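## Task

The rack front holds drive blanks in three rows of four. Press every protruding blank fully home so it latches, except the blank in the top row that is third from the left when facing the rack, which must stay untouched. The rack is loose: tipping it beyond a slight amount is a failure, it must finish in its original position, and blanks that stay in only because the robot is holding them do not count.

## Robot and tools

Robot: two arms, left_arm and right_arm, each with six joints and a parallel gripper. The names are labels only; they do not refer to the left or right side of a camera image. Nothing may be pushed or knocked off the table, and the arms must not strike or squeeze each other hard.

Scene frame (shared by both arms): origin on the table surface midway between the arms, +x pointing out over the table, +z up, and left_arm sits toward +y. Results report each gripper's end_effector_position in metres and end_effector_quat_wxyz in this frame, plus linear (m/s) and angular (rad/s) velocities. The printed hand position can be off from reality, more so at long reach. The gripper's fingers point along its own +z and spread along its own y; end_effector_position is the spot between the pads when closed, roughly 2 cm short of the fingertips, and closing pushes the tips about 10 mm further along +z.

Tool execute_actions, argument actions: a list holding one action, one wait, or nothing. An empty list ({"actions": []}) just reports the current state. Optional pictures (boolean) turns camera images in the result on or off; by default they are included.
An action is {"rows": [...], "steps": n}, with n from 1 to 15 control steps of 1/30 s each (15 if omitted). rows holds 1 to 15 rows; each row is used for one step and the final row repeats to fill the remaining steps. Every row is a single list of exactly 14 numbers covering both arms, even if only one moves: left_arm's six joint targets then its opening, followed by right_arm's six joint targets then its opening. Joint values are absolute target angles in radians, in the same column order as the Joint positions line: waist, shoulder, elbow, forearm roll, wrist pitch, wrist roll. Ranges per arm: waist -6.283 to 6.283, shoulder -2.304 to 2.304, elbow -4.224 to 0.061, forearm roll -6.283 to 6.283, wrist pitch -2.164 to 2.164, wrist roll -6.283 to 6.283. Opening is an absolute command in [-1, 1], +1 fully open, -1 closed.
A wait is {"steps": n} with n up to 300; it commands nothing and returns once that many steps have elapsed since the previous result.
A call is rejected outright (nothing sent) if any target exceeds its range end by more than 0.010 rad and lies further out than the joint's last reported angle. True joint ends may differ from the stated ones by up to 0.010 rad; a target past the real end is clipped there, and a "joint sent to its limit" line may appear (possibly about an earlier, still-running action). Absence of that line does not prove more travel exists.

Motion behaviour: each joint's target moves at most 3.14 rad/s, taking 0.16 s to accelerate from rest; joints of one arm are slowed together so they arrive at once. Per step the sent target stays within 0.623 rad of the measured angle, and if the targets would carry the gripper more than 70 mm from where it is, all are pulled back proportionally. Between calls the arms keep heading for the last row sent, until they have nearly stopped (a blocked move counts as stopped) or a step is HELD; then only a new action makes them push further.

Result lines: Joint positions and Joint velocities give, per arm, the six joints (rad, rad/s) then the finger-pad gap (m, m/s; 0.084 m is fully open). grip_measured is the measured opening on the command scale. Joint torques list each joint's total drive output (nonzero even in free air, offset, scaled and noisy). "joint command not followed" means a clearance check altered or blocked joint targets on some steps; HELD marks steps whose row was not sent, wholly or partly. TORQUE FAULT: contact torque reaching a joint's load limit (waist 52.2, shoulder 52.2, elbow 43.5, forearm roll 23.4, wrist pitch 16.5, wrist roll 16.5 N m) stops that arm, backs the joint off, and holds it 10 s, dropping the rest of the call. MOTOR HOT warns from 65 °C; at 80 °C an OVER-TEMPERATURE FAULT brakes the arm until it cools. Holding loads heats motors.

Gripping: to hold, command an opening clearly below grip_measured; lower means more squeeze, about 24 N per pad maximum. Fast closes can press harder. For this task the fingers can stay closed and be used as a pusher.

Tool zoom_image: camera (cam_head_left, cam_head_right, cam_left_wrist, cam_right_wrist) and region [x0, y0, x1, y1] in pixels of that camera's latest 896x504 image, origin top-left, at most 504 by 504. Returns an enlarged view.

Tool finished_scene: scene (integer, the current scene's number). Replying with no tool call ends everything.

Practical cautions: the rack is free-standing, so push blanks straight in with moderate, short strokes, ideally bracing nothing against the rack that could shove or tip it; watch that it doesn't slide or rock. Identify the excluded blank from the viewer's perspective facing the rack and avoid touching it. Retract the hand after each push so that blanks stay latched without support. Prefer smooth moves and modest effort; avoid slams, hard hits and very hard pushes.

Each tool is called after "Request:" as name(argument=value, ...) on one line, values as JSON.

## Session

I'll start by looking at the current state.

Request:
execute_actions(actions=[])

Scene clock: 0.00 s of 4500.00 s.
left_arm: end_effector_position=(+0.3873, +0.6615, +0.2008) grip_measured=+1.00 end_effector_quat_wxyz=(+0.107, +0.678, -0.701, -0.195) end_effector_velocity=(-0.000, +0.000, -0.000) end_effector_angular_velocity=(+0.000, +0.001, -0.001) | right_arm: end_effector_position=(+0.7492, -0.2027, +0.2777) grip_measured=+1.00 end_effector_quat_wxyz=(+0.273, -0.507, +0.788, +0.218) end_effector_velocity=(-0.000, -0.000, -0.000) end_effector_angular_velocity=(-0.000, +0.000, +0.001)
Joint positions: left_arm=[ 0.44  -0.529 -1.094  0.298 -0.966  1.677  0.084] | right_arm=[ 0.335 -0.797 -1.635  1.019 -0.744  1.413  0.084]
Joint velocities: left_arm=[ 0.    -0.001 -0.     0.001 -0.    -0.     0.   ] | right_arm=[-0.    -0.    -0.    -0.001 -0.001 -0.     0.   ]
Joint torques (N m, as the arm reports them, + toward a larger angle): no reading

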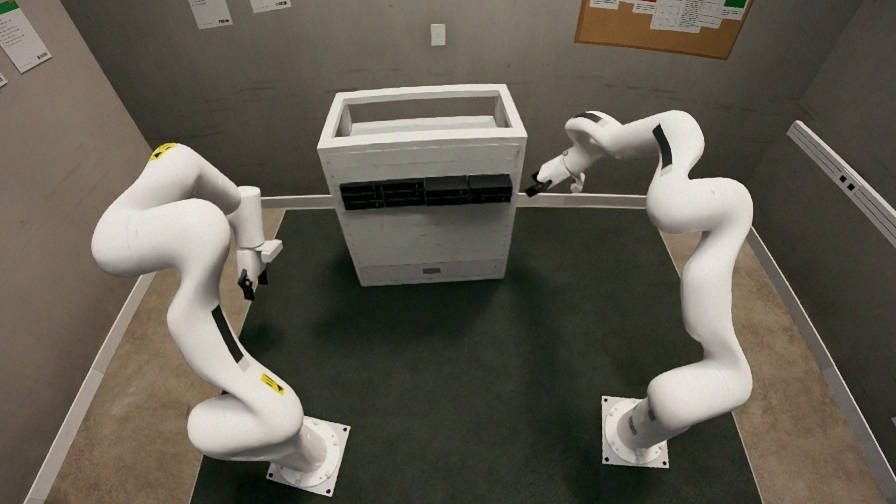

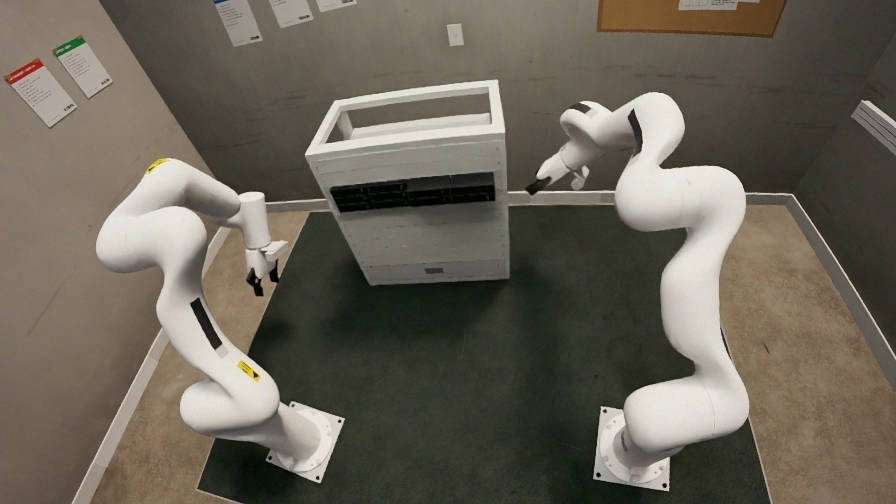

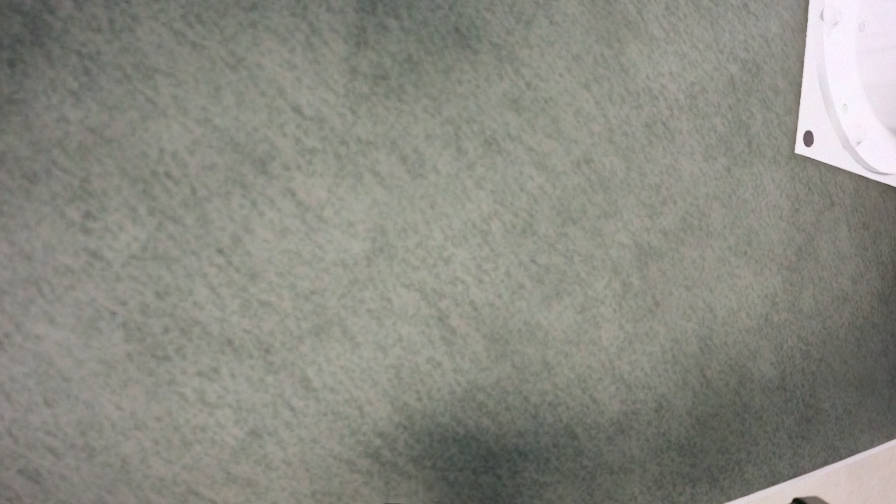

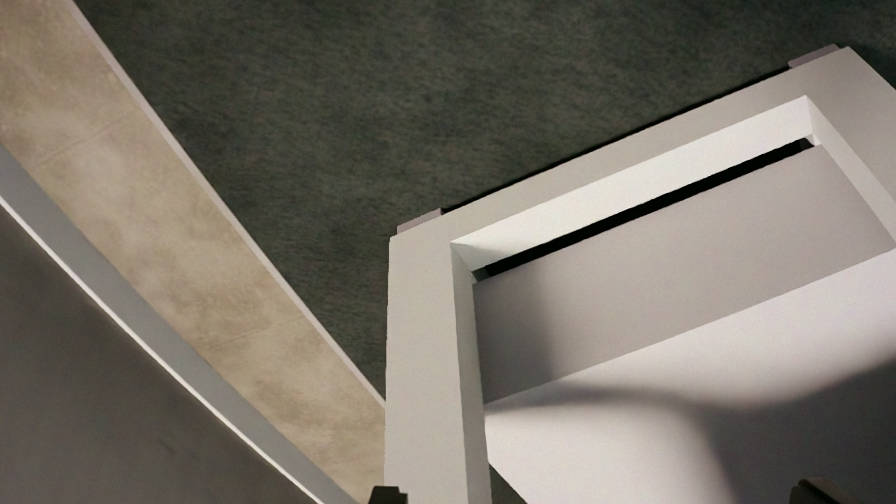

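Request:
zoom_image(camera="cam_head_left", region=[310, 70, 550, 300])

Request:
zoom_image(camera="cam_head_right", region=[300, 70, 540, 300])

Region (310, 70, 550, 300) of cam_head_left's 896x504 image, scaled by 2.100, with more detail than that image has; it fills the top 483 rows of this view, and the rest is white.

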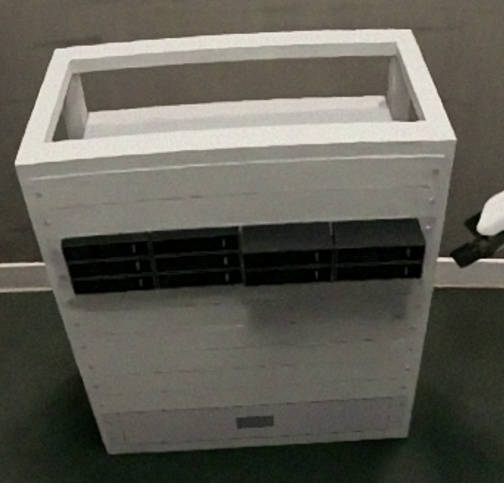

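Region (300, 70, 540, 300) of cam_head_right's 896x504 image, scaled by 2.100, with more detail than that image has; it fills the top 483 rows of this view, and the rest is white.

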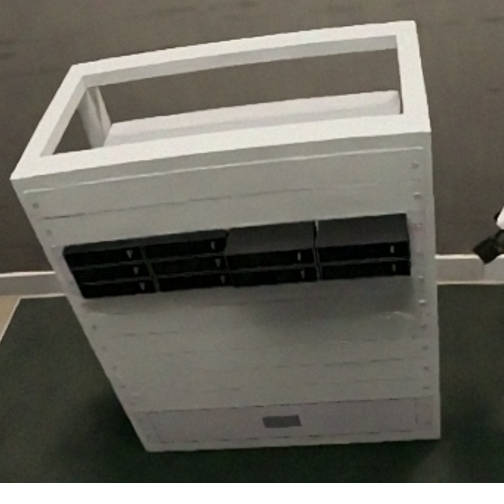

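Request:
zoom_image(camera="cam_head_left", region=[330, 160, 530, 230])

Request:
zoom_image(camera="cam_head_right", region=[320, 155, 520, 225])

Region (330, 160, 530, 230) of cam_head_left's 896x504 image, scaled by 2.520, with more detail than that image has; it fills the top 176 rows of this view, and the rest is white.

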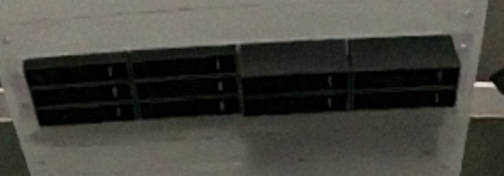

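Region (320, 155, 520, 225) of cam_head_right's 896x504 image, scaled by 2.520, with more detail than that image has; it fills the top 176 rows of this view, and the rest is white.

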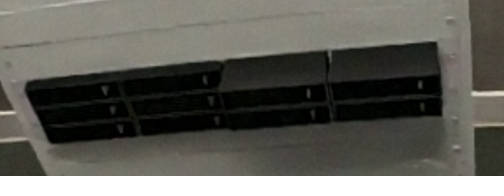

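Request:
execute_actions(actions=[{"rows": [[0.44,-0.50,-1.30,0.05,-1.07,1.61,1,0.325,-0.57,-1.32,1.007,-0.24,0.96,1],[0.44,-0.50,-1.30,0.05,-1.07,1.61,1,0.325,-0.57,-1.32,1.007,-0.24,0.96,1],[0.44,-0.50,-1.30,0.05,-1.07,1.61,1,0.325,-0.57,-1.32,1.007,-0.24,0.96,1],[0.44,-0.50,-1.30,0.05,-1.07,1.61,1,0.325,-0.57,-1.32,1.007,-0.24,0.96,1],[0.44,-0.50,-1.30,0.05,-1.07,1.61,1,0.325,-0.57,-1.32,1.007,-0.24,0.96,1],[0.44,-0.50,-1.30,0.05,-1.07,1.61,1,0.325,-0.57,-1.32,1.007,-0.24,0.96,1],[0.44,-0.50,-1.30,0.05,-1.07,1.61,1,0.325,-0.57,-1.32,1.007,-0.24,0.96,1],[0.44,-0.478,-1.523,-0.195,-1.17,1.54,1,0.317,-0.344,-1.012,0.995,0.263,0.503,1]], "steps": 15}], pictures=false)

Request:
execute_actions(actions=[{"rows": [[0.44,-0.452,-1.74,-0.44,-1.27,1.47,1,0.31,-0.118,-0.70,0.98,0.767,0.05,1],[0.44,-0.452,-1.74,-0.44,-1.27,1.47,1,0.31,-0.118,-0.70,0.98,0.767,0.05,1],[0.44,-0.452,-1.74,-0.44,-1.27,1.47,1,0.31,-0.118,-0.70,0.98,0.767,0.05,1],[0.44,-0.452,-1.74,-0.44,-1.27,1.47,1,0.31,-0.118,-0.70,0.98,0.767,0.05,1],[0.44,-0.452,-1.74,-0.44,-1.27,1.47,1,0.31,-0.118,-0.70,0.98,0.767,0.05,1],[0.44,-0.452,-1.74,-0.44,-1.27,1.47,1,0.31,-0.118,-0.70,0.98,0.767,0.05,1],[0.44,-0.452,-1.74,-0.44,-1.27,1.47,1,0.31,-0.118,-0.70,0.98,0.767,0.05,1],[0.44,-0.427,-1.952,-0.688,-1.372,1.403,1,0.30,0.109,-0.39,0.97,1.271,-0.407,1]], "steps": 15}], pictures=false)

Request:
execute_actions(actions=[{"steps": 20}])

Scene clock: 37.87 s of 4500.00 s.
left_arm: end_effector_position=(+0.5101, +0.6182, +0.3354) grip_measured=+1.00 end_effector_quat_wxyz=(+0.097, +0.810, -0.578, -0.029) end_effector_velocity=(+0.252, -0.119, +0.358) end_effector_angular_velocity=(-0.482, -0.627, +0.706) | right_arm: end_effector_position=(+0.7278, -0.3542, +0.3019) grip_measured=+1.00 end_effector_quat_wxyz=(-0.286, +0.655, -0.673, +0.190) end_effector_velocity=(-0.130, -0.394, +0.115) end_effector_angular_velocity=(-1.947, -0.981, +0.206)
Joint positions: left_arm=[ 0.44  -0.489 -1.421 -0.08  -1.123  1.573  0.084] | right_arm=[ 0.322 -0.466 -1.18   1.002 -0.025  0.756  0.084]
Joint velocities: left_arm=[-0.     0.075 -0.745 -0.835 -0.343 -0.236 -0.   ] | right_arm=[-0.027  0.722  0.996 -0.039  1.702 -1.496 -0.   ]
Joint torques (N m, as the arm reports them, + toward a larger angle): left_arm=[ -1.59  45.36 -19.23   2.1   -0.94  -0.07] | right_arm=[ -0.3   29.77 -29.92  -2.59   0.6   -0.12]
Steps of this call (steps 1 to 90: nothing new was sent; then 34.37 s passed at rest; steps 91 to 105: all 15 steps of this action). Readings (joint positions):
91: left_arm=[0.440 -0.529 -1.094 0.297 -0.966 1.677] | right_arm=[0.335 -0.797 -1.634 1.019 -0.744 1.413]
92: left_arm=[0.440 -0.529 -1.098 0.292 -0.969 1.676] | right_arm=[0.335 -0.795 -1.631 1.019 -0.738 1.408]
94: left_arm=[0.440 -0.525 -1.135 0.246 -0.989 1.663] | right_arm=[0.334 -0.774 -1.600 1.018 -0.687 1.362]
98: left_arm=[0.440 -0.507 -1.244 0.119 -1.040 1.629] | right_arm=[0.329 -0.658 -1.443 1.012 -0.437 1.137]
105: the state above

Scene clock: 38.37 s of 4500.00 s.
left_arm: end_effector_position=(+0.5986, +0.5509, +0.5362) grip_measured=+1.00 end_effector_quat_wxyz=(+0.132, +0.845, -0.484, +0.186) end_effector_velocity=(+0.095, -0.146, +0.432) end_effector_angular_velocity=(-0.642, -0.574, +0.236) | right_arm: end_effector_position=(+0.6046, -0.5162, +0.3677) grip_measured=+1.00 end_effector_quat_wxyz=(-0.033, +0.723, -0.450, +0.523) end_effector_velocity=(-0.283, -0.276, +0.173) end_effector_angular_velocity=(-1.949, -0.134, -0.047)
Joint positions: left_arm=[ 0.44  -0.448 -1.769 -0.477 -1.285  1.461  0.084] | right_arm=[ 0.309 -0.116 -0.698  0.982  0.687  0.083  0.084]
Joint velocities: left_arm=[-0.     0.079 -0.653 -0.756 -0.31  -0.208  0.   ] | right_arm=[-0.025  0.608  0.833 -0.032  1.411 -1.322  0.   ]
Joint torques (N m, as the arm reports them, + toward a larger angle): left_arm=[ -1.96  44.47 -19.57   1.61  -0.67  -0.13] | right_arm=[  3.14  18.82 -29.83  -2.73   1.62  -0.07]
Steps of this call (steps 1 to 15: all 15 steps of this action). Readings (joint positions):
1: left_arm=[0.440 -0.486 -1.446 -0.108 -1.134 1.565] | right_arm=[0.321 -0.442 -1.147 1.000 0.032 0.706]
2: left_arm=[0.440 -0.483 -1.470 -0.136 -1.145 1.557] | right_arm=[0.320 -0.417 -1.113 0.999 0.084 0.657]
4: left_arm=[0.440 -0.478 -1.518 -0.190 -1.168 1.541] | right_arm=[0.318 -0.366 -1.042 0.996 0.181 0.561]
8: left_arm=[0.440 -0.467 -1.612 -0.296 -1.211 1.511] | right_arm=[0.315 -0.278 -0.920 0.990 0.385 0.379]
15: the state above

Scene clock: 39.03 s of 4500.00 s.
left_arm: end_effector_position=(+0.6112, +0.5082, +0.6616) grip_measured=+1.00 end_effector_quat_wxyz=(+0.168, +0.819, -0.460, +0.298) end_effector_velocity=(-0.000, -0.001, +0.004) end_effector_angular_velocity=(+0.000, -0.006, -0.000) | right_arm: end_effector_position=(+0.4773, -0.6023, +0.4489) grip_measured=+1.00 end_effector_quat_wxyz=(+0.267, +0.655, -0.268, +0.654) end_effector_velocity=(-0.005, -0.002, +0.003) end_effector_angular_velocity=(-0.023, +0.001, -0.008)
Joint positions: left_arm=[ 0.44  -0.427 -1.951 -0.688 -1.372  1.403  0.084] | right_arm=[ 0.3    0.108 -0.391  0.97   1.269 -0.405  0.084]
Joint velocities: left_arm=[-0.     0.001 -0.006 -0.002 -0.001 -0.001 -0.   ] | right_arm=[-0.     0.009  0.011  0.     0.018 -0.016 -0.   ]
Joint torques (N m, as the arm reports them, + toward a larger angle): left_arm=[ -1.15  41.37 -18.49   1.01  -0.42  -0.09] | right_arm=[  1.04  13.43 -26.84  -2.84   1.82  -0.33]
Steps of this call (steps 1 to 20: the robot went on to your last target). Readings (joint positions):
1: left_arm=[0.440 -0.446 -1.791 -0.502 -1.296 1.454] | right_arm=[0.308 -0.096 -0.671 0.981 0.735 0.039]
2: left_arm=[0.440 -0.443 -1.812 -0.527 -1.306 1.447] | right_arm=[0.307 -0.077 -0.645 0.980 0.785 -0.003]
4: left_arm=[0.440 -0.438 -1.855 -0.576 -1.326 1.434] | right_arm=[0.306 -0.039 -0.593 0.978 0.884 -0.085]
8: left_arm=[0.440 -0.429 -1.929 -0.661 -1.361 1.411] | right_arm=[0.303 0.036 -0.490 0.974 1.081 -0.249]
20: the state above

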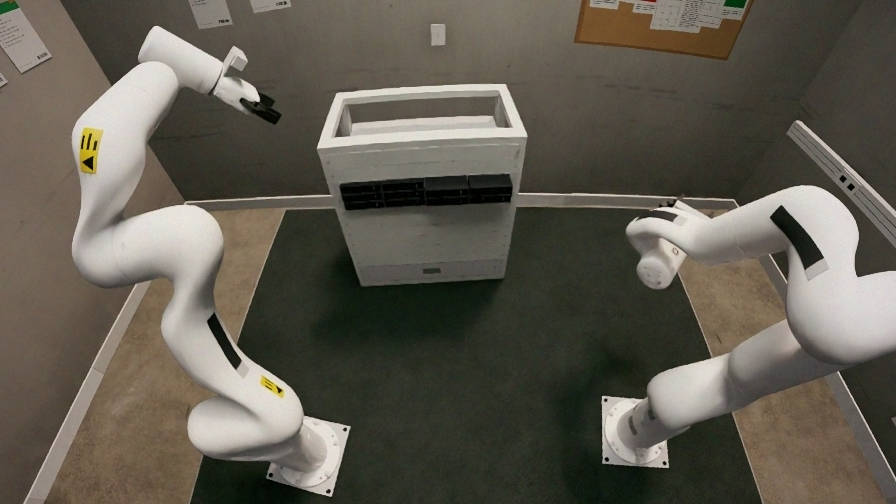

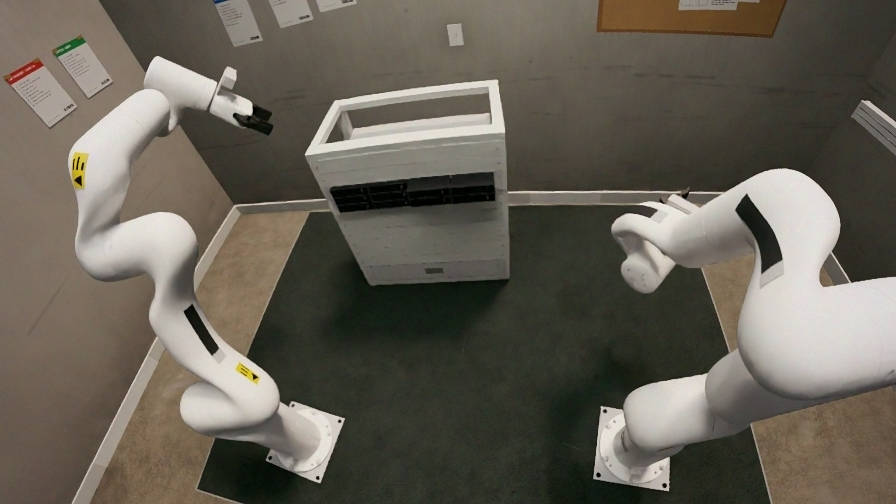

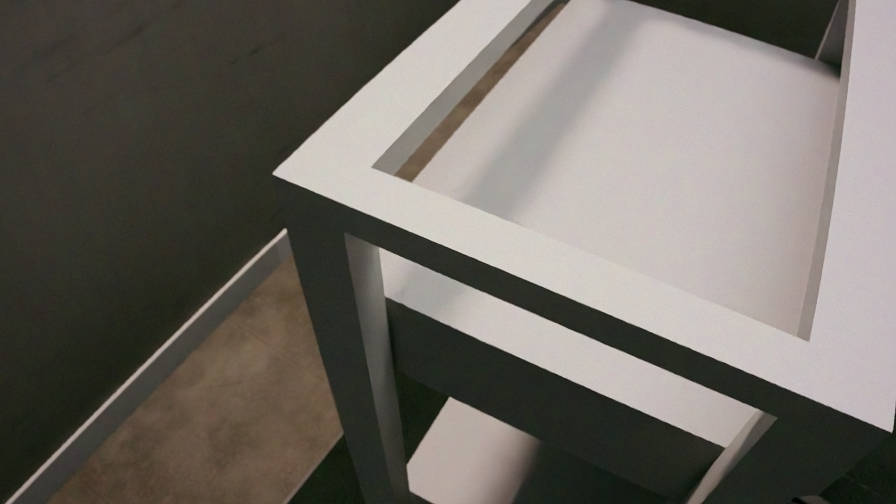

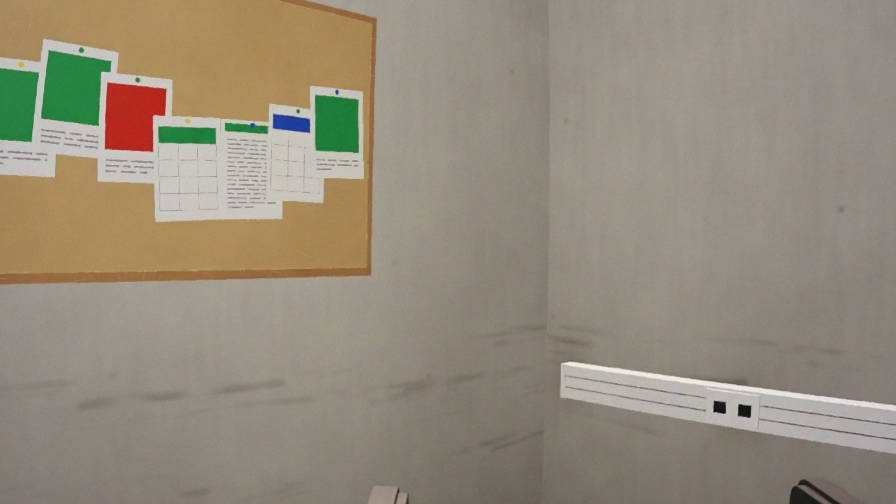

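Request:
execute_actions(actions=[{"rows": [[0.40,-0.427,-1.952,-0.688,-1.372,1.403,1,0.38,0.109,-0.39,0.97,1.271,-0.407,1],[0.37,-0.427,-1.952,-0.688,-1.372,1.403,1,0.44,0.109,-0.39,0.97,1.271,-0.407,1],[0.34,-0.427,-1.952,-0.688,-1.372,1.403,1,0.50,0.109,-0.39,0.97,1.271,-0.407,1],[0.31,-0.427,-1.952,-0.688,-1.372,1.403,1,0.56,0.109,-0.39,0.97,1.271,-0.407,1],[0.28,-0.427,-1.952,-0.688,-1.372,1.403,1,0.62,0.109,-0.39,0.97,1.271,-0.407,1],[0.25,-0.427,-1.952,-0.688,-1.372,1.403,1,0.68,0.109,-0.39,0.97,1.271,-0.407,1],[0.22,-0.427,-1.952,-0.688,-1.372,1.403,1,0.74,0.109,-0.39,0.97,1.271,-0.407,1],[0.19,-0.427,-1.952,-0.688,-1.372,1.403,1,0.80,0.109,-0.39,0.97,1.271,-0.407,1],[0.16,-0.427,-1.952,-0.688,-1.372,1.403,1,0.86,0.109,-0.39,0.97,1.271,-0.407,1],[0.13,-0.427,-1.952,-0.688,-1.372,1.403,1,0.92,0.109,-0.39,0.97,1.271,-0.407,1],[0.10,-0.427,-1.952,-0.688,-1.372,1.403,1,0.98,0.109,-0.39,0.97,1.271,-0.407,1],[0.07,-0.427,-1.952,-0.688,-1.372,1.403,1,1.04,0.109,-0.39,0.97,1.271,-0.407,1],[0.04,-0.427,-1.952,-0.688,-1.372,1.403,1,1.10,0.109,-0.39,0.97,1.271,-0.407,1],[0.01,-0.427,-1.952,-0.688,-1.372,1.403,1,1.16,0.109,-0.39,0.97,1.271,-0.407,1],[-0.108,-0.427,-1.952,-0.688,-1.372,1.403,1,1.513,0.109,-0.39,0.97,1.271,-0.407,1]], "steps": 15}], pictures=false)

Request:
execute_actions(actions=[{"steps": 25}])

Scene clock: 43.57 s of 4500.00 s.
left_arm: end_effector_position=(+0.5944, +0.3201, +0.6621) grip_measured=+1.00 end_effector_quat_wxyz=(+0.209, +0.744, -0.574, +0.271) end_effector_velocity=(-0.105, -0.439, +0.001) end_effector_angular_velocity=(-0.001, -0.002, -0.691) | right_arm: end_effector_position=(+0.4914, -0.4071, +0.4492) grip_measured=+1.00 end_effector_quat_wxyz=(+0.130, +0.695, -0.129, +0.695) end_effector_velocity=(-0.060, +0.462, -0.000) end_effector_angular_velocity=(+0.001, +0.001, +0.964)
Joint positions: left_arm=[ 0.149 -0.427 -1.952 -0.688 -1.372  1.403  0.084] | right_arm=[ 0.708  0.109 -0.39   0.97   1.271 -0.407  0.084]
Joint velocities: left_arm=[-0.692  0.001 -0.001 -0.001  0.    -0.    -0.   ] | right_arm=[ 0.963  0.     0.    -0.    -0.001  0.001  0.   ]
Joint torques (N m, as the arm reports them, + toward a larger angle): left_arm=[ -1.37  42.65 -18.66   0.73  -0.45  -0.15] | right_arm=[ -0.73  13.32 -26.51  -2.43   1.62  -0.07]
Steps of this call (steps 1 to 30: the robot went on to your last target; steps 31 to 90: nothing new was sent; then 1.03 s passed at rest; steps 91 to 105: all 15 steps of this action). Readings (joint positions):
91: left_arm=[0.440 -0.427 -1.952 -0.688 -1.372 1.403] | right_arm=[0.300 0.109 -0.390 0.970 1.271 -0.407]
92: left_arm=[0.435 -0.427 -1.952 -0.688 -1.372 1.403] | right_arm=[0.305 0.109 -0.390 0.970 1.271 -0.407]
94: left_arm=[0.405 -0.427 -1.952 -0.688 -1.372 1.403] | right_arm=[0.350 0.109 -0.390 0.970 1.271 -0.407]
98: left_arm=[0.311 -0.427 -1.952 -0.688 -1.372 1.403] | right_arm=[0.483 0.109 -0.390 0.970 1.271 -0.407]
105: the state above

Scene clock: 44.40 s of 4500.00 s.
left_arm: end_effector_position=(+0.5351, +0.1640, +0.6622) grip_measured=+1.00 end_effector_quat_wxyz=(+0.242, +0.664, -0.664, +0.242) end_effector_velocity=(-0.001, -0.001, -0.000) end_effector_angular_velocity=(-0.000, +0.000, -0.003) | right_arm: end_effector_position=(+0.3103, -0.0888, +0.4492) grip_measured=+1.00 end_effector_quat_wxyz=(-0.143, +0.693, +0.144, +0.692) end_effector_velocity=(-0.143, +0.112, -0.000) end_effector_angular_velocity=(+0.001, +0.001, +0.375)
Joint positions: left_arm=[-0.108 -0.427 -1.952 -0.688 -1.372  1.403  0.084] | right_arm=[ 1.484  0.109 -0.39   0.97   1.271 -0.407  0.084]
Joint velocities: left_arm=[-0.003  0.     0.001 -0.    -0.     0.    -0.   ] | right_arm=[ 0.375  0.     0.001  0.    -0.     0.001  0.   ]
Joint torques (N m, as the arm reports them, + toward a larger angle): left_arm=[ -1.77  41.61 -18.75   1.03  -0.4   -0.07] | right_arm=[ -5.89  13.41 -26.04  -2.8    1.74  -0.14]
Steps of this call (steps 1 to 25: the robot went on to your last target). Readings (joint positions):
1: left_arm=[0.126 -0.427 -1.952 -0.688 -1.372 1.403] | right_arm=[0.740 0.109 -0.390 0.970 1.271 -0.407]
2: left_arm=[0.103 -0.427 -1.952 -0.688 -1.372 1.403] | right_arm=[0.772 0.109 -0.390 0.970 1.271 -0.407]
4: left_arm=[0.057 -0.427 -1.952 -0.688 -1.372 1.403] | right_arm=[0.836 0.109 -0.390 0.970 1.271 -0.407]
8: left_arm=[-0.035 -0.427 -1.952 -0.688 -1.372 1.403] | right_arm=[0.965 0.109 -0.390 0.970 1.271 -0.407]
25: the state above

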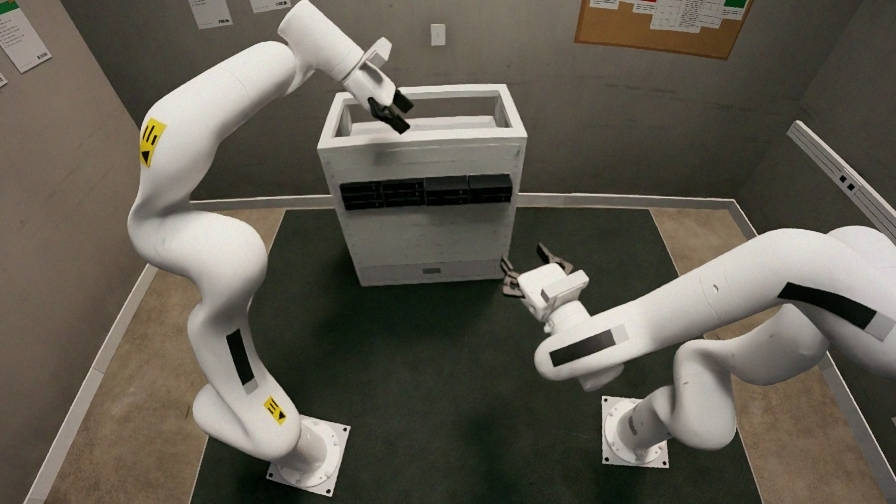

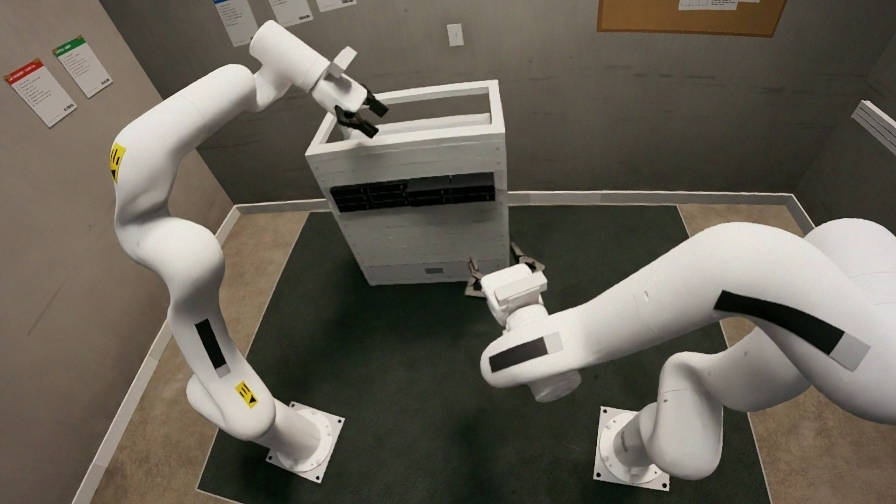

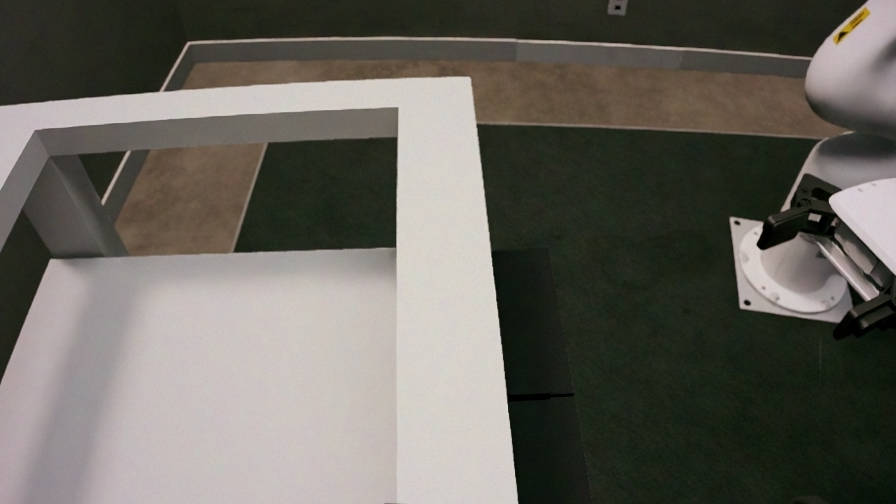

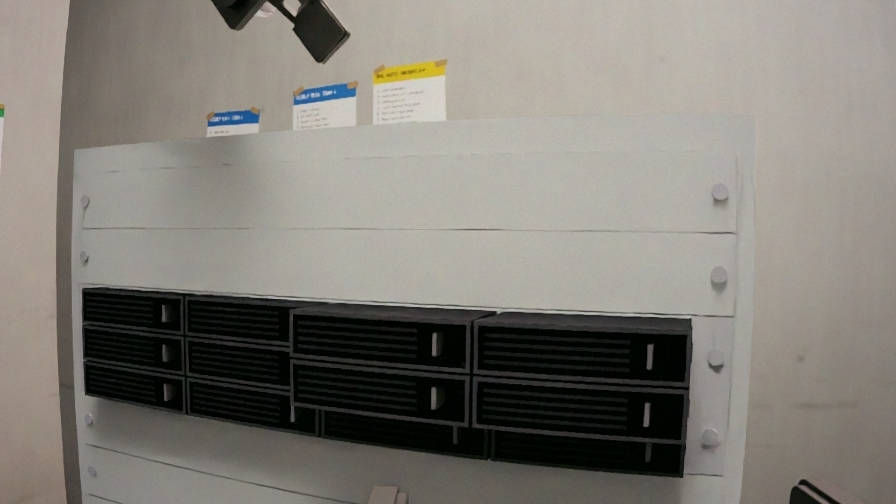

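Request:
zoom_image(camera="cam_right_wrist", region=[60, 260, 400, 480])

Request:
zoom_image(camera="cam_right_wrist", region=[270, 280, 770, 504])

Region (60, 260, 400, 480) of cam_right_wrist's 896x504 image, scaled by 1.482, with more detail than that image has; it fills the top 326 rows of this view, and the rest is white.

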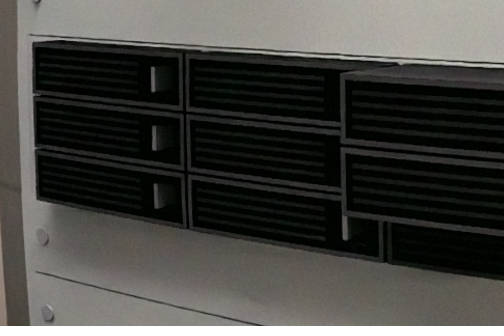

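Region (270, 280, 770, 504) of cam_right_wrist's 896x504 image, scaled by 1.008, with more detail than that image has; it fills the top 226 rows of this view, and the rest is white.

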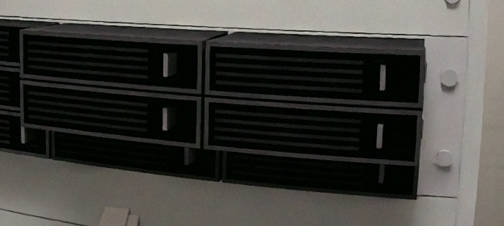

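Request:
execute_actions(actions=[])

Scene clock: 46.30 s of 4500.00 s.
left_arm: end_effector_position=(+0.5350, +0.1638, +0.6622) grip_measured=+1.00 end_effector_quat_wxyz=(+0.242, +0.664, -0.665, +0.242) end_effector_velocity=(+0.000, +0.000, +0.000) end_effector_angular_velocity=(+0.000, -0.001, +0.000) | right_arm: end_effector_position=(+0.2993, -0.0805, +0.4492) grip_measured=+1.00 end_effector_quat_wxyz=(-0.152, +0.691, +0.153, +0.690) end_effector_velocity=(+0.001, -0.001, +0.001) end_effector_angular_velocity=(+0.001, -0.002, -0.004)
Joint positions: left_arm=[-0.108 -0.427 -1.952 -0.688 -1.372  1.403  0.084] | right_arm=[ 1.513  0.109 -0.39   0.97   1.271 -0.407  0.084]
Joint velocities: left_arm=[ 0.    -0.    -0.001  0.    -0.     0.    -0.   ] | right_arm=[-0.001  0.    -0.     0.002  0.003 -0.001 -0.   ]
Joint torques (N m, as the arm reports them, + toward a larger angle): left_arm=[ -1.62  42.26 -18.73   0.83  -0.34  -0.14] | right_arm=[  1.66  13.5  -26.22  -2.77   1.73  -0.18]
Steps of this call (steps 1 to 30: the robot went on to your last target; steps 31 to 57: nothing new was sent). Readings (joint positions):
1: left_arm=[-0.108 -0.427 -1.952 -0.688 -1.372 1.403] | right_arm=[1.494 0.109 -0.390 0.970 1.271 -0.407]
2: left_arm=[-0.108 -0.427 -1.952 -0.688 -1.372 1.403] | right_arm=[1.501 0.109 -0.390 0.970 1.271 -0.407]
4: left_arm=[-0.108 -0.427 -1.952 -0.688 -1.372 1.403] | right_arm=[1.507 0.109 -0.390 0.970 1.271 -0.407]
8: left_arm=[-0.108 -0.427 -1.952 -0.688 -1.372 1.403] | right_arm=[1.511 0.109 -0.390 0.970 1.271 -0.407]
57: the state above
All arms were judged still, so your last target was given up. Only a new action makes them travel on or press farther. Fingers that are still opening or closing keep moving.

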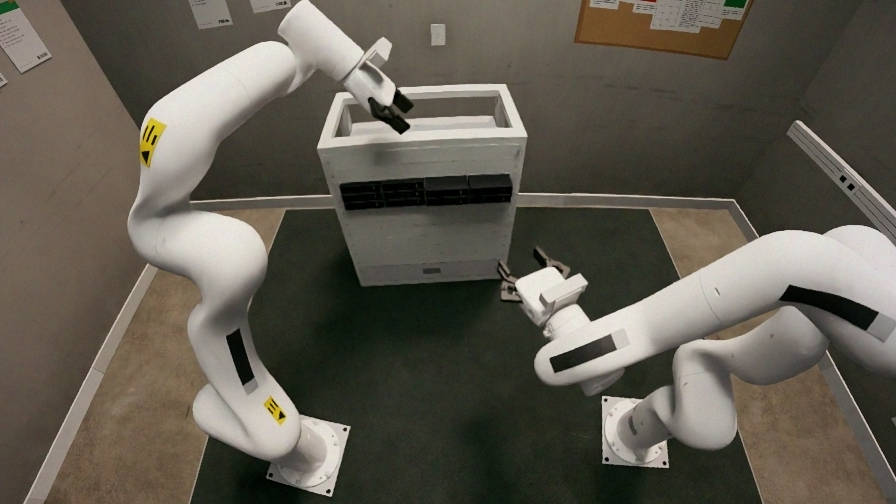

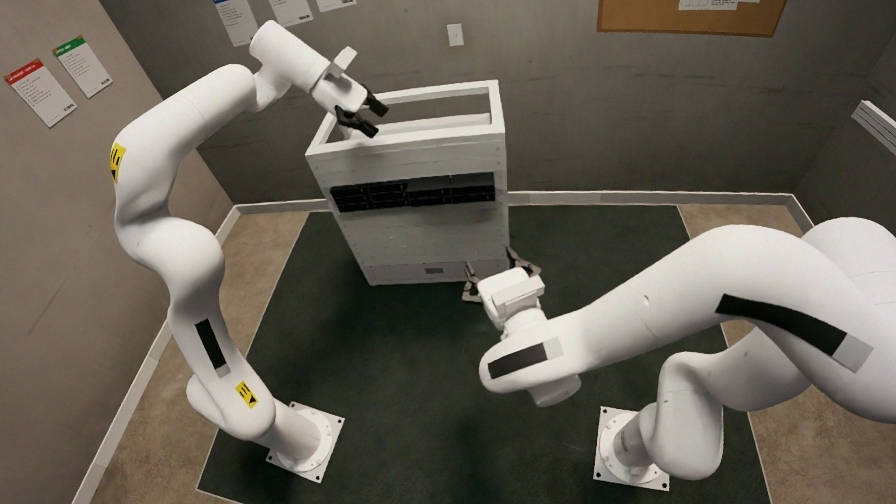

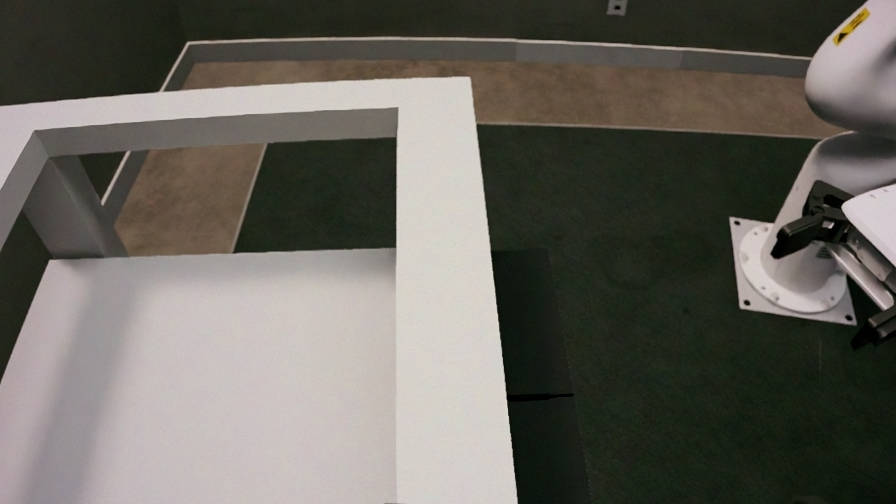

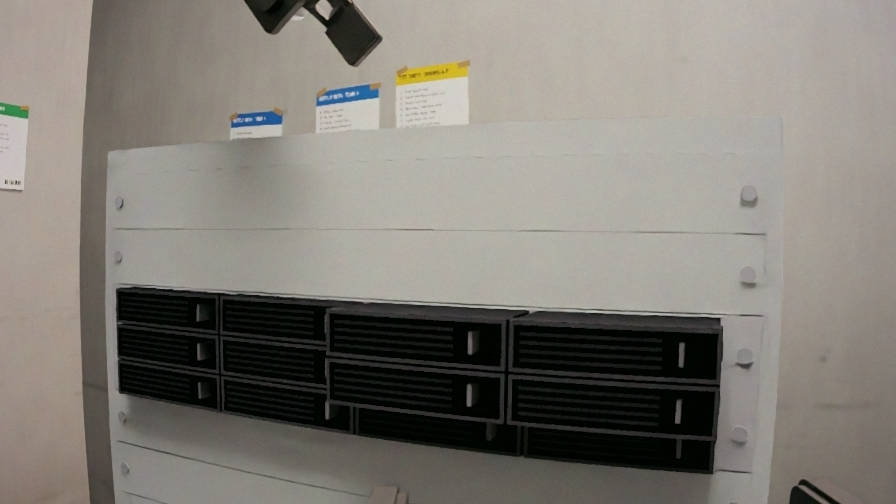

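Request:
zoom_image(camera="cam_right_wrist", region=[220, 0, 420, 100])

Request:
zoom_image(camera="cam_left_wrist", region=[700, 150, 896, 370])

Region (220, 0, 420, 100) of cam_right_wrist's 896x504 image, scaled by 2.520, with more detail than that image has.

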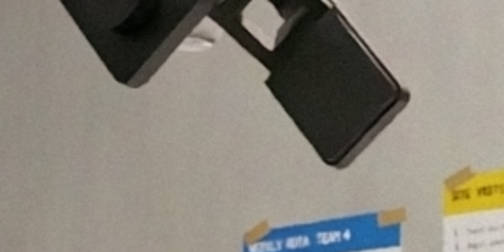

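Region (700, 150, 896, 370) of cam_left_wrist's 896x504 image, scaled by 2.291, with more detail than that image has; it fills the left 449 columns of this view, and the rest is white.

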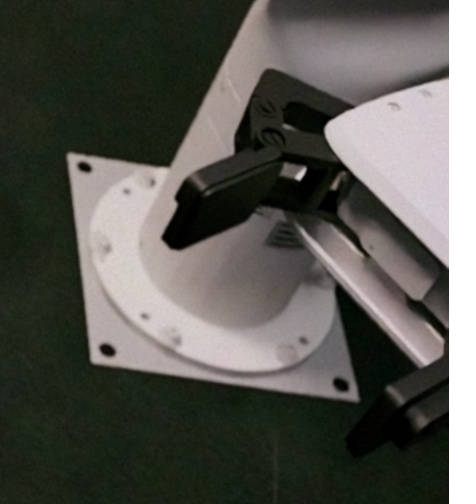

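Request:
execute_actions(actions=[{"rows": [[-0.12,-0.44,-1.965,-0.685,-1.362,1.39,1,1.50,0.085,-0.42,0.982,1.273,-0.52,1],[-0.13,-0.45,-1.977,-0.682,-1.353,1.377,1,1.487,0.06,-0.452,0.995,1.275,-0.635,1],[-0.14,-0.462,-1.989,-0.68,-1.344,1.364,1,1.474,0.036,-0.483,1.007,1.277,-0.75,1],[-0.15,-0.474,-2.001,-0.677,-1.335,1.351,1,1.461,0.012,-0.514,1.02,1.279,-0.865,1],[-0.16,-0.486,-2.013,-0.674,-1.326,1.338,1,1.448,-0.012,-0.545,1.032,1.281,-0.98,1],[-0.17,-0.497,-2.025,-0.671,-1.317,1.325,1,1.435,-0.036,-0.576,1.045,1.283,-1.095,1],[-0.18,-0.509,-2.037,-0.669,-1.308,1.312,1,1.422,-0.06,-0.607,1.057,1.285,-1.21,1],[-0.19,-0.521,-2.049,-0.666,-1.299,1.299,1,1.409,-0.084,-0.638,1.07,1.287,-1.325,1],[-0.20,-0.532,-2.061,-0.663,-1.29,1.286,1,1.396,-0.108,-0.669,1.082,1.289,-1.44,1],[-0.21,-0.544,-2.073,-0.66,-1.281,1.273,1,1.383,-0.132,-0.70,1.095,1.291,-1.555,1],[-0.22,-0.556,-2.085,-0.658,-1.272,1.26,1,1.37,-0.156,-0.731,1.107,1.293,-1.67,1],[-0.23,-0.567,-2.097,-0.655,-1.263,1.247,1,1.357,-0.18,-0.762,1.12,1.295,-1.785,1],[-0.237,-0.575,-2.106,-0.653,-1.255,1.238,1,1.344,-0.204,-0.793,1.132,1.297,-1.90,1],[-0.2432,-0.58,-2.1122,-0.6519,-1.2504,1.2322,1,1.332,-0.228,-0.824,1.145,1.299,-2.01,1],[-0.2432,-0.58,-2.1122,-0.6519,-1.2504,1.2322,1,1.3208,-0.2498,-0.8511,1.1572,1.3017,-2.1153,1]], "steps": 15}], pictures=false)

Request:
execute_actions(actions=[{"steps": 22}])

Scene clock: 64.50 s of 4500.00 s.
left_arm: end_effector_position=(+0.5645, +0.0832, +0.6391) grip_measured=+1.00 end_effector_quat_wxyz=(+0.235, +0.685, -0.644, +0.247) end_effector_velocity=(+0.042, -0.178, -0.048) end_effector_angular_velocity=(-0.017, -0.009, +0.107) | right_arm: end_effector_position=(+0.3899, -0.0430, +0.4727) grip_measured=+1.00 end_effector_quat_wxyz=(+0.253, +0.596, +0.378, +0.662) end_effector_velocity=(+0.295, +0.087, +0.036) end_effector_angular_velocity=(-2.565, -0.509, -0.738)
Joint positions: left_arm=[-0.223 -0.559 -2.088 -0.657 -1.269  1.257  0.084] | right_arm=[ 1.388 -0.122 -0.688  1.09   1.29  -1.425  0.084]
Joint velocities: left_arm=[-0.243 -0.265 -0.275  0.058  0.217 -0.287 -0.   ] | right_arm=[-0.383 -0.715 -0.92   0.373  0.059 -2.895  0.   ]
Joint torques (N m, as the arm reports them, + toward a larger angle): left_arm=[  2.04  59.12 -18.56   0.41  -0.4    0.15] | right_arm=[  4.35  18.93 -27.08  -3.19   1.52   0.16]
Steps of this call (steps 1 to 90: nothing new was sent; then 14.70 s passed at rest; steps 91 to 105: all 15 steps of this action). Readings (joint positions):
91: left_arm=[-0.108 -0.427 -1.952 -0.688 -1.372 1.403] | right_arm=[1.513 0.109 -0.390 0.970 1.271 -0.407]
92: left_arm=[-0.110 -0.429 -1.955 -0.687 -1.370 1.400] | right_arm=[1.512 0.108 -0.391 0.971 1.271 -0.413]
94: left_arm=[-0.121 -0.441 -1.968 -0.684 -1.360 1.387] | right_arm=[1.507 0.098 -0.404 0.976 1.272 -0.463]
98: left_arm=[-0.156 -0.481 -2.008 -0.675 -1.329 1.343] | right_arm=[1.474 0.037 -0.483 1.007 1.277 -0.750]
105: the state above

Scene clock: 65.23 s of 4500.00 s.
left_arm: end_effector_position=(+0.5678, +0.0687, +0.6364) grip_measured=+1.00 end_effector_quat_wxyz=(+0.233, +0.687, -0.641, +0.250) end_effector_velocity=(-0.000, +0.000, +0.001) end_effector_angular_velocity=(+0.000, -0.002, -0.000) | right_arm: end_effector_position=(+0.4432, -0.0311, +0.4755) grip_measured=+1.00 end_effector_quat_wxyz=(+0.482, +0.482, +0.517, +0.517) end_effector_velocity=(-0.000, +0.001, -0.000) end_effector_angular_velocity=(-0.003, +0.001, +0.000)
Joint positions: left_arm=[-0.243 -0.58  -2.112 -0.652 -1.25   1.232  0.084] | right_arm=[ 1.321 -0.25  -0.851  1.157  1.302 -2.115  0.084]
Joint velocities: left_arm=[-0.     0.001 -0.001  0.001  0.     0.    -0.   ] | right_arm=[ 0.001 -0.001 -0.001  0.002 -0.001 -0.004  0.   ]
Joint torques (N m, as the arm reports them, + toward a larger angle): left_arm=[ -1.36  49.03 -18.77   1.02  -0.17  -0.13] | right_arm=[  0.42  24.82 -28.15  -3.02   1.48   0.04]
Steps of this call (steps 1 to 22: the robot went on to your last target). Readings (joint positions):
1: left_arm=[-0.230 -0.567 -2.096 -0.655 -1.263 1.248] | right_arm=[1.376 -0.146 -0.718 1.102 1.292 -1.522]
2: left_arm=[-0.235 -0.572 -2.101 -0.654 -1.258 1.243] | right_arm=[1.364 -0.169 -0.747 1.114 1.294 -1.619]
4: left_arm=[-0.240 -0.576 -2.108 -0.653 -1.254 1.237] | right_arm=[1.344 -0.206 -0.795 1.134 1.297 -1.806]
8: left_arm=[-0.242 -0.579 -2.111 -0.652 -1.251 1.233] | right_arm=[1.325 -0.242 -0.840 1.153 1.301 -2.047]
22: the state above

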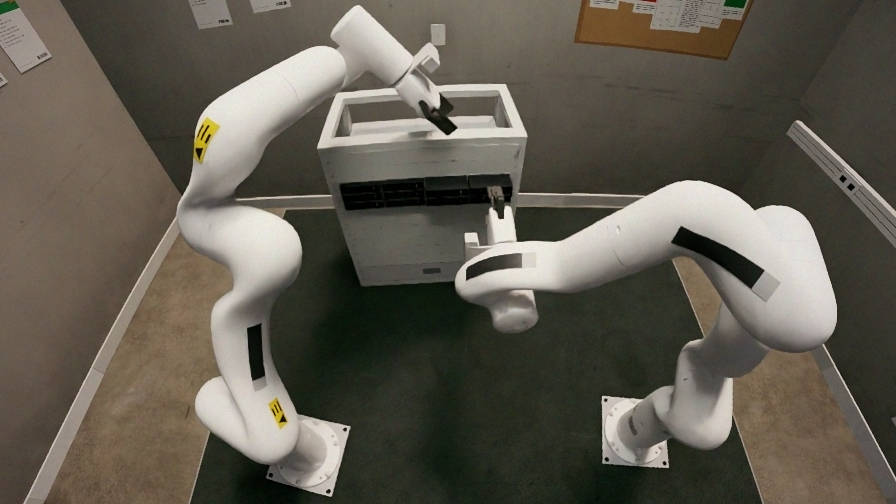

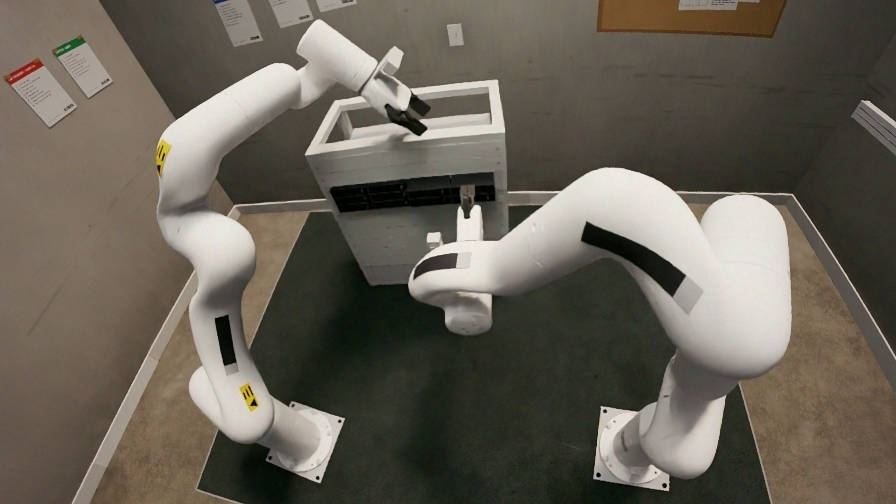

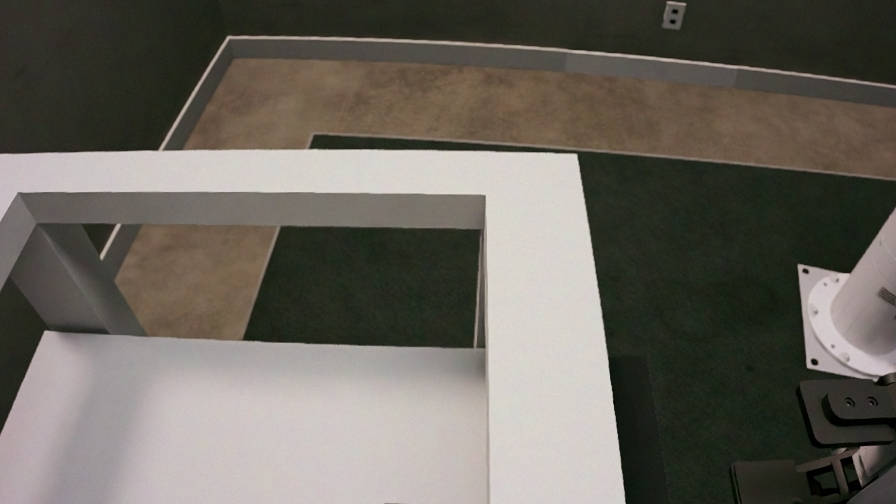

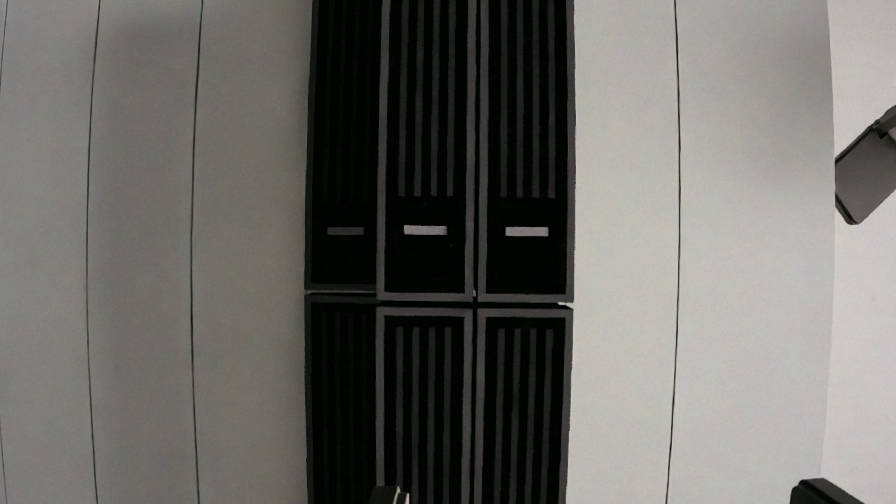

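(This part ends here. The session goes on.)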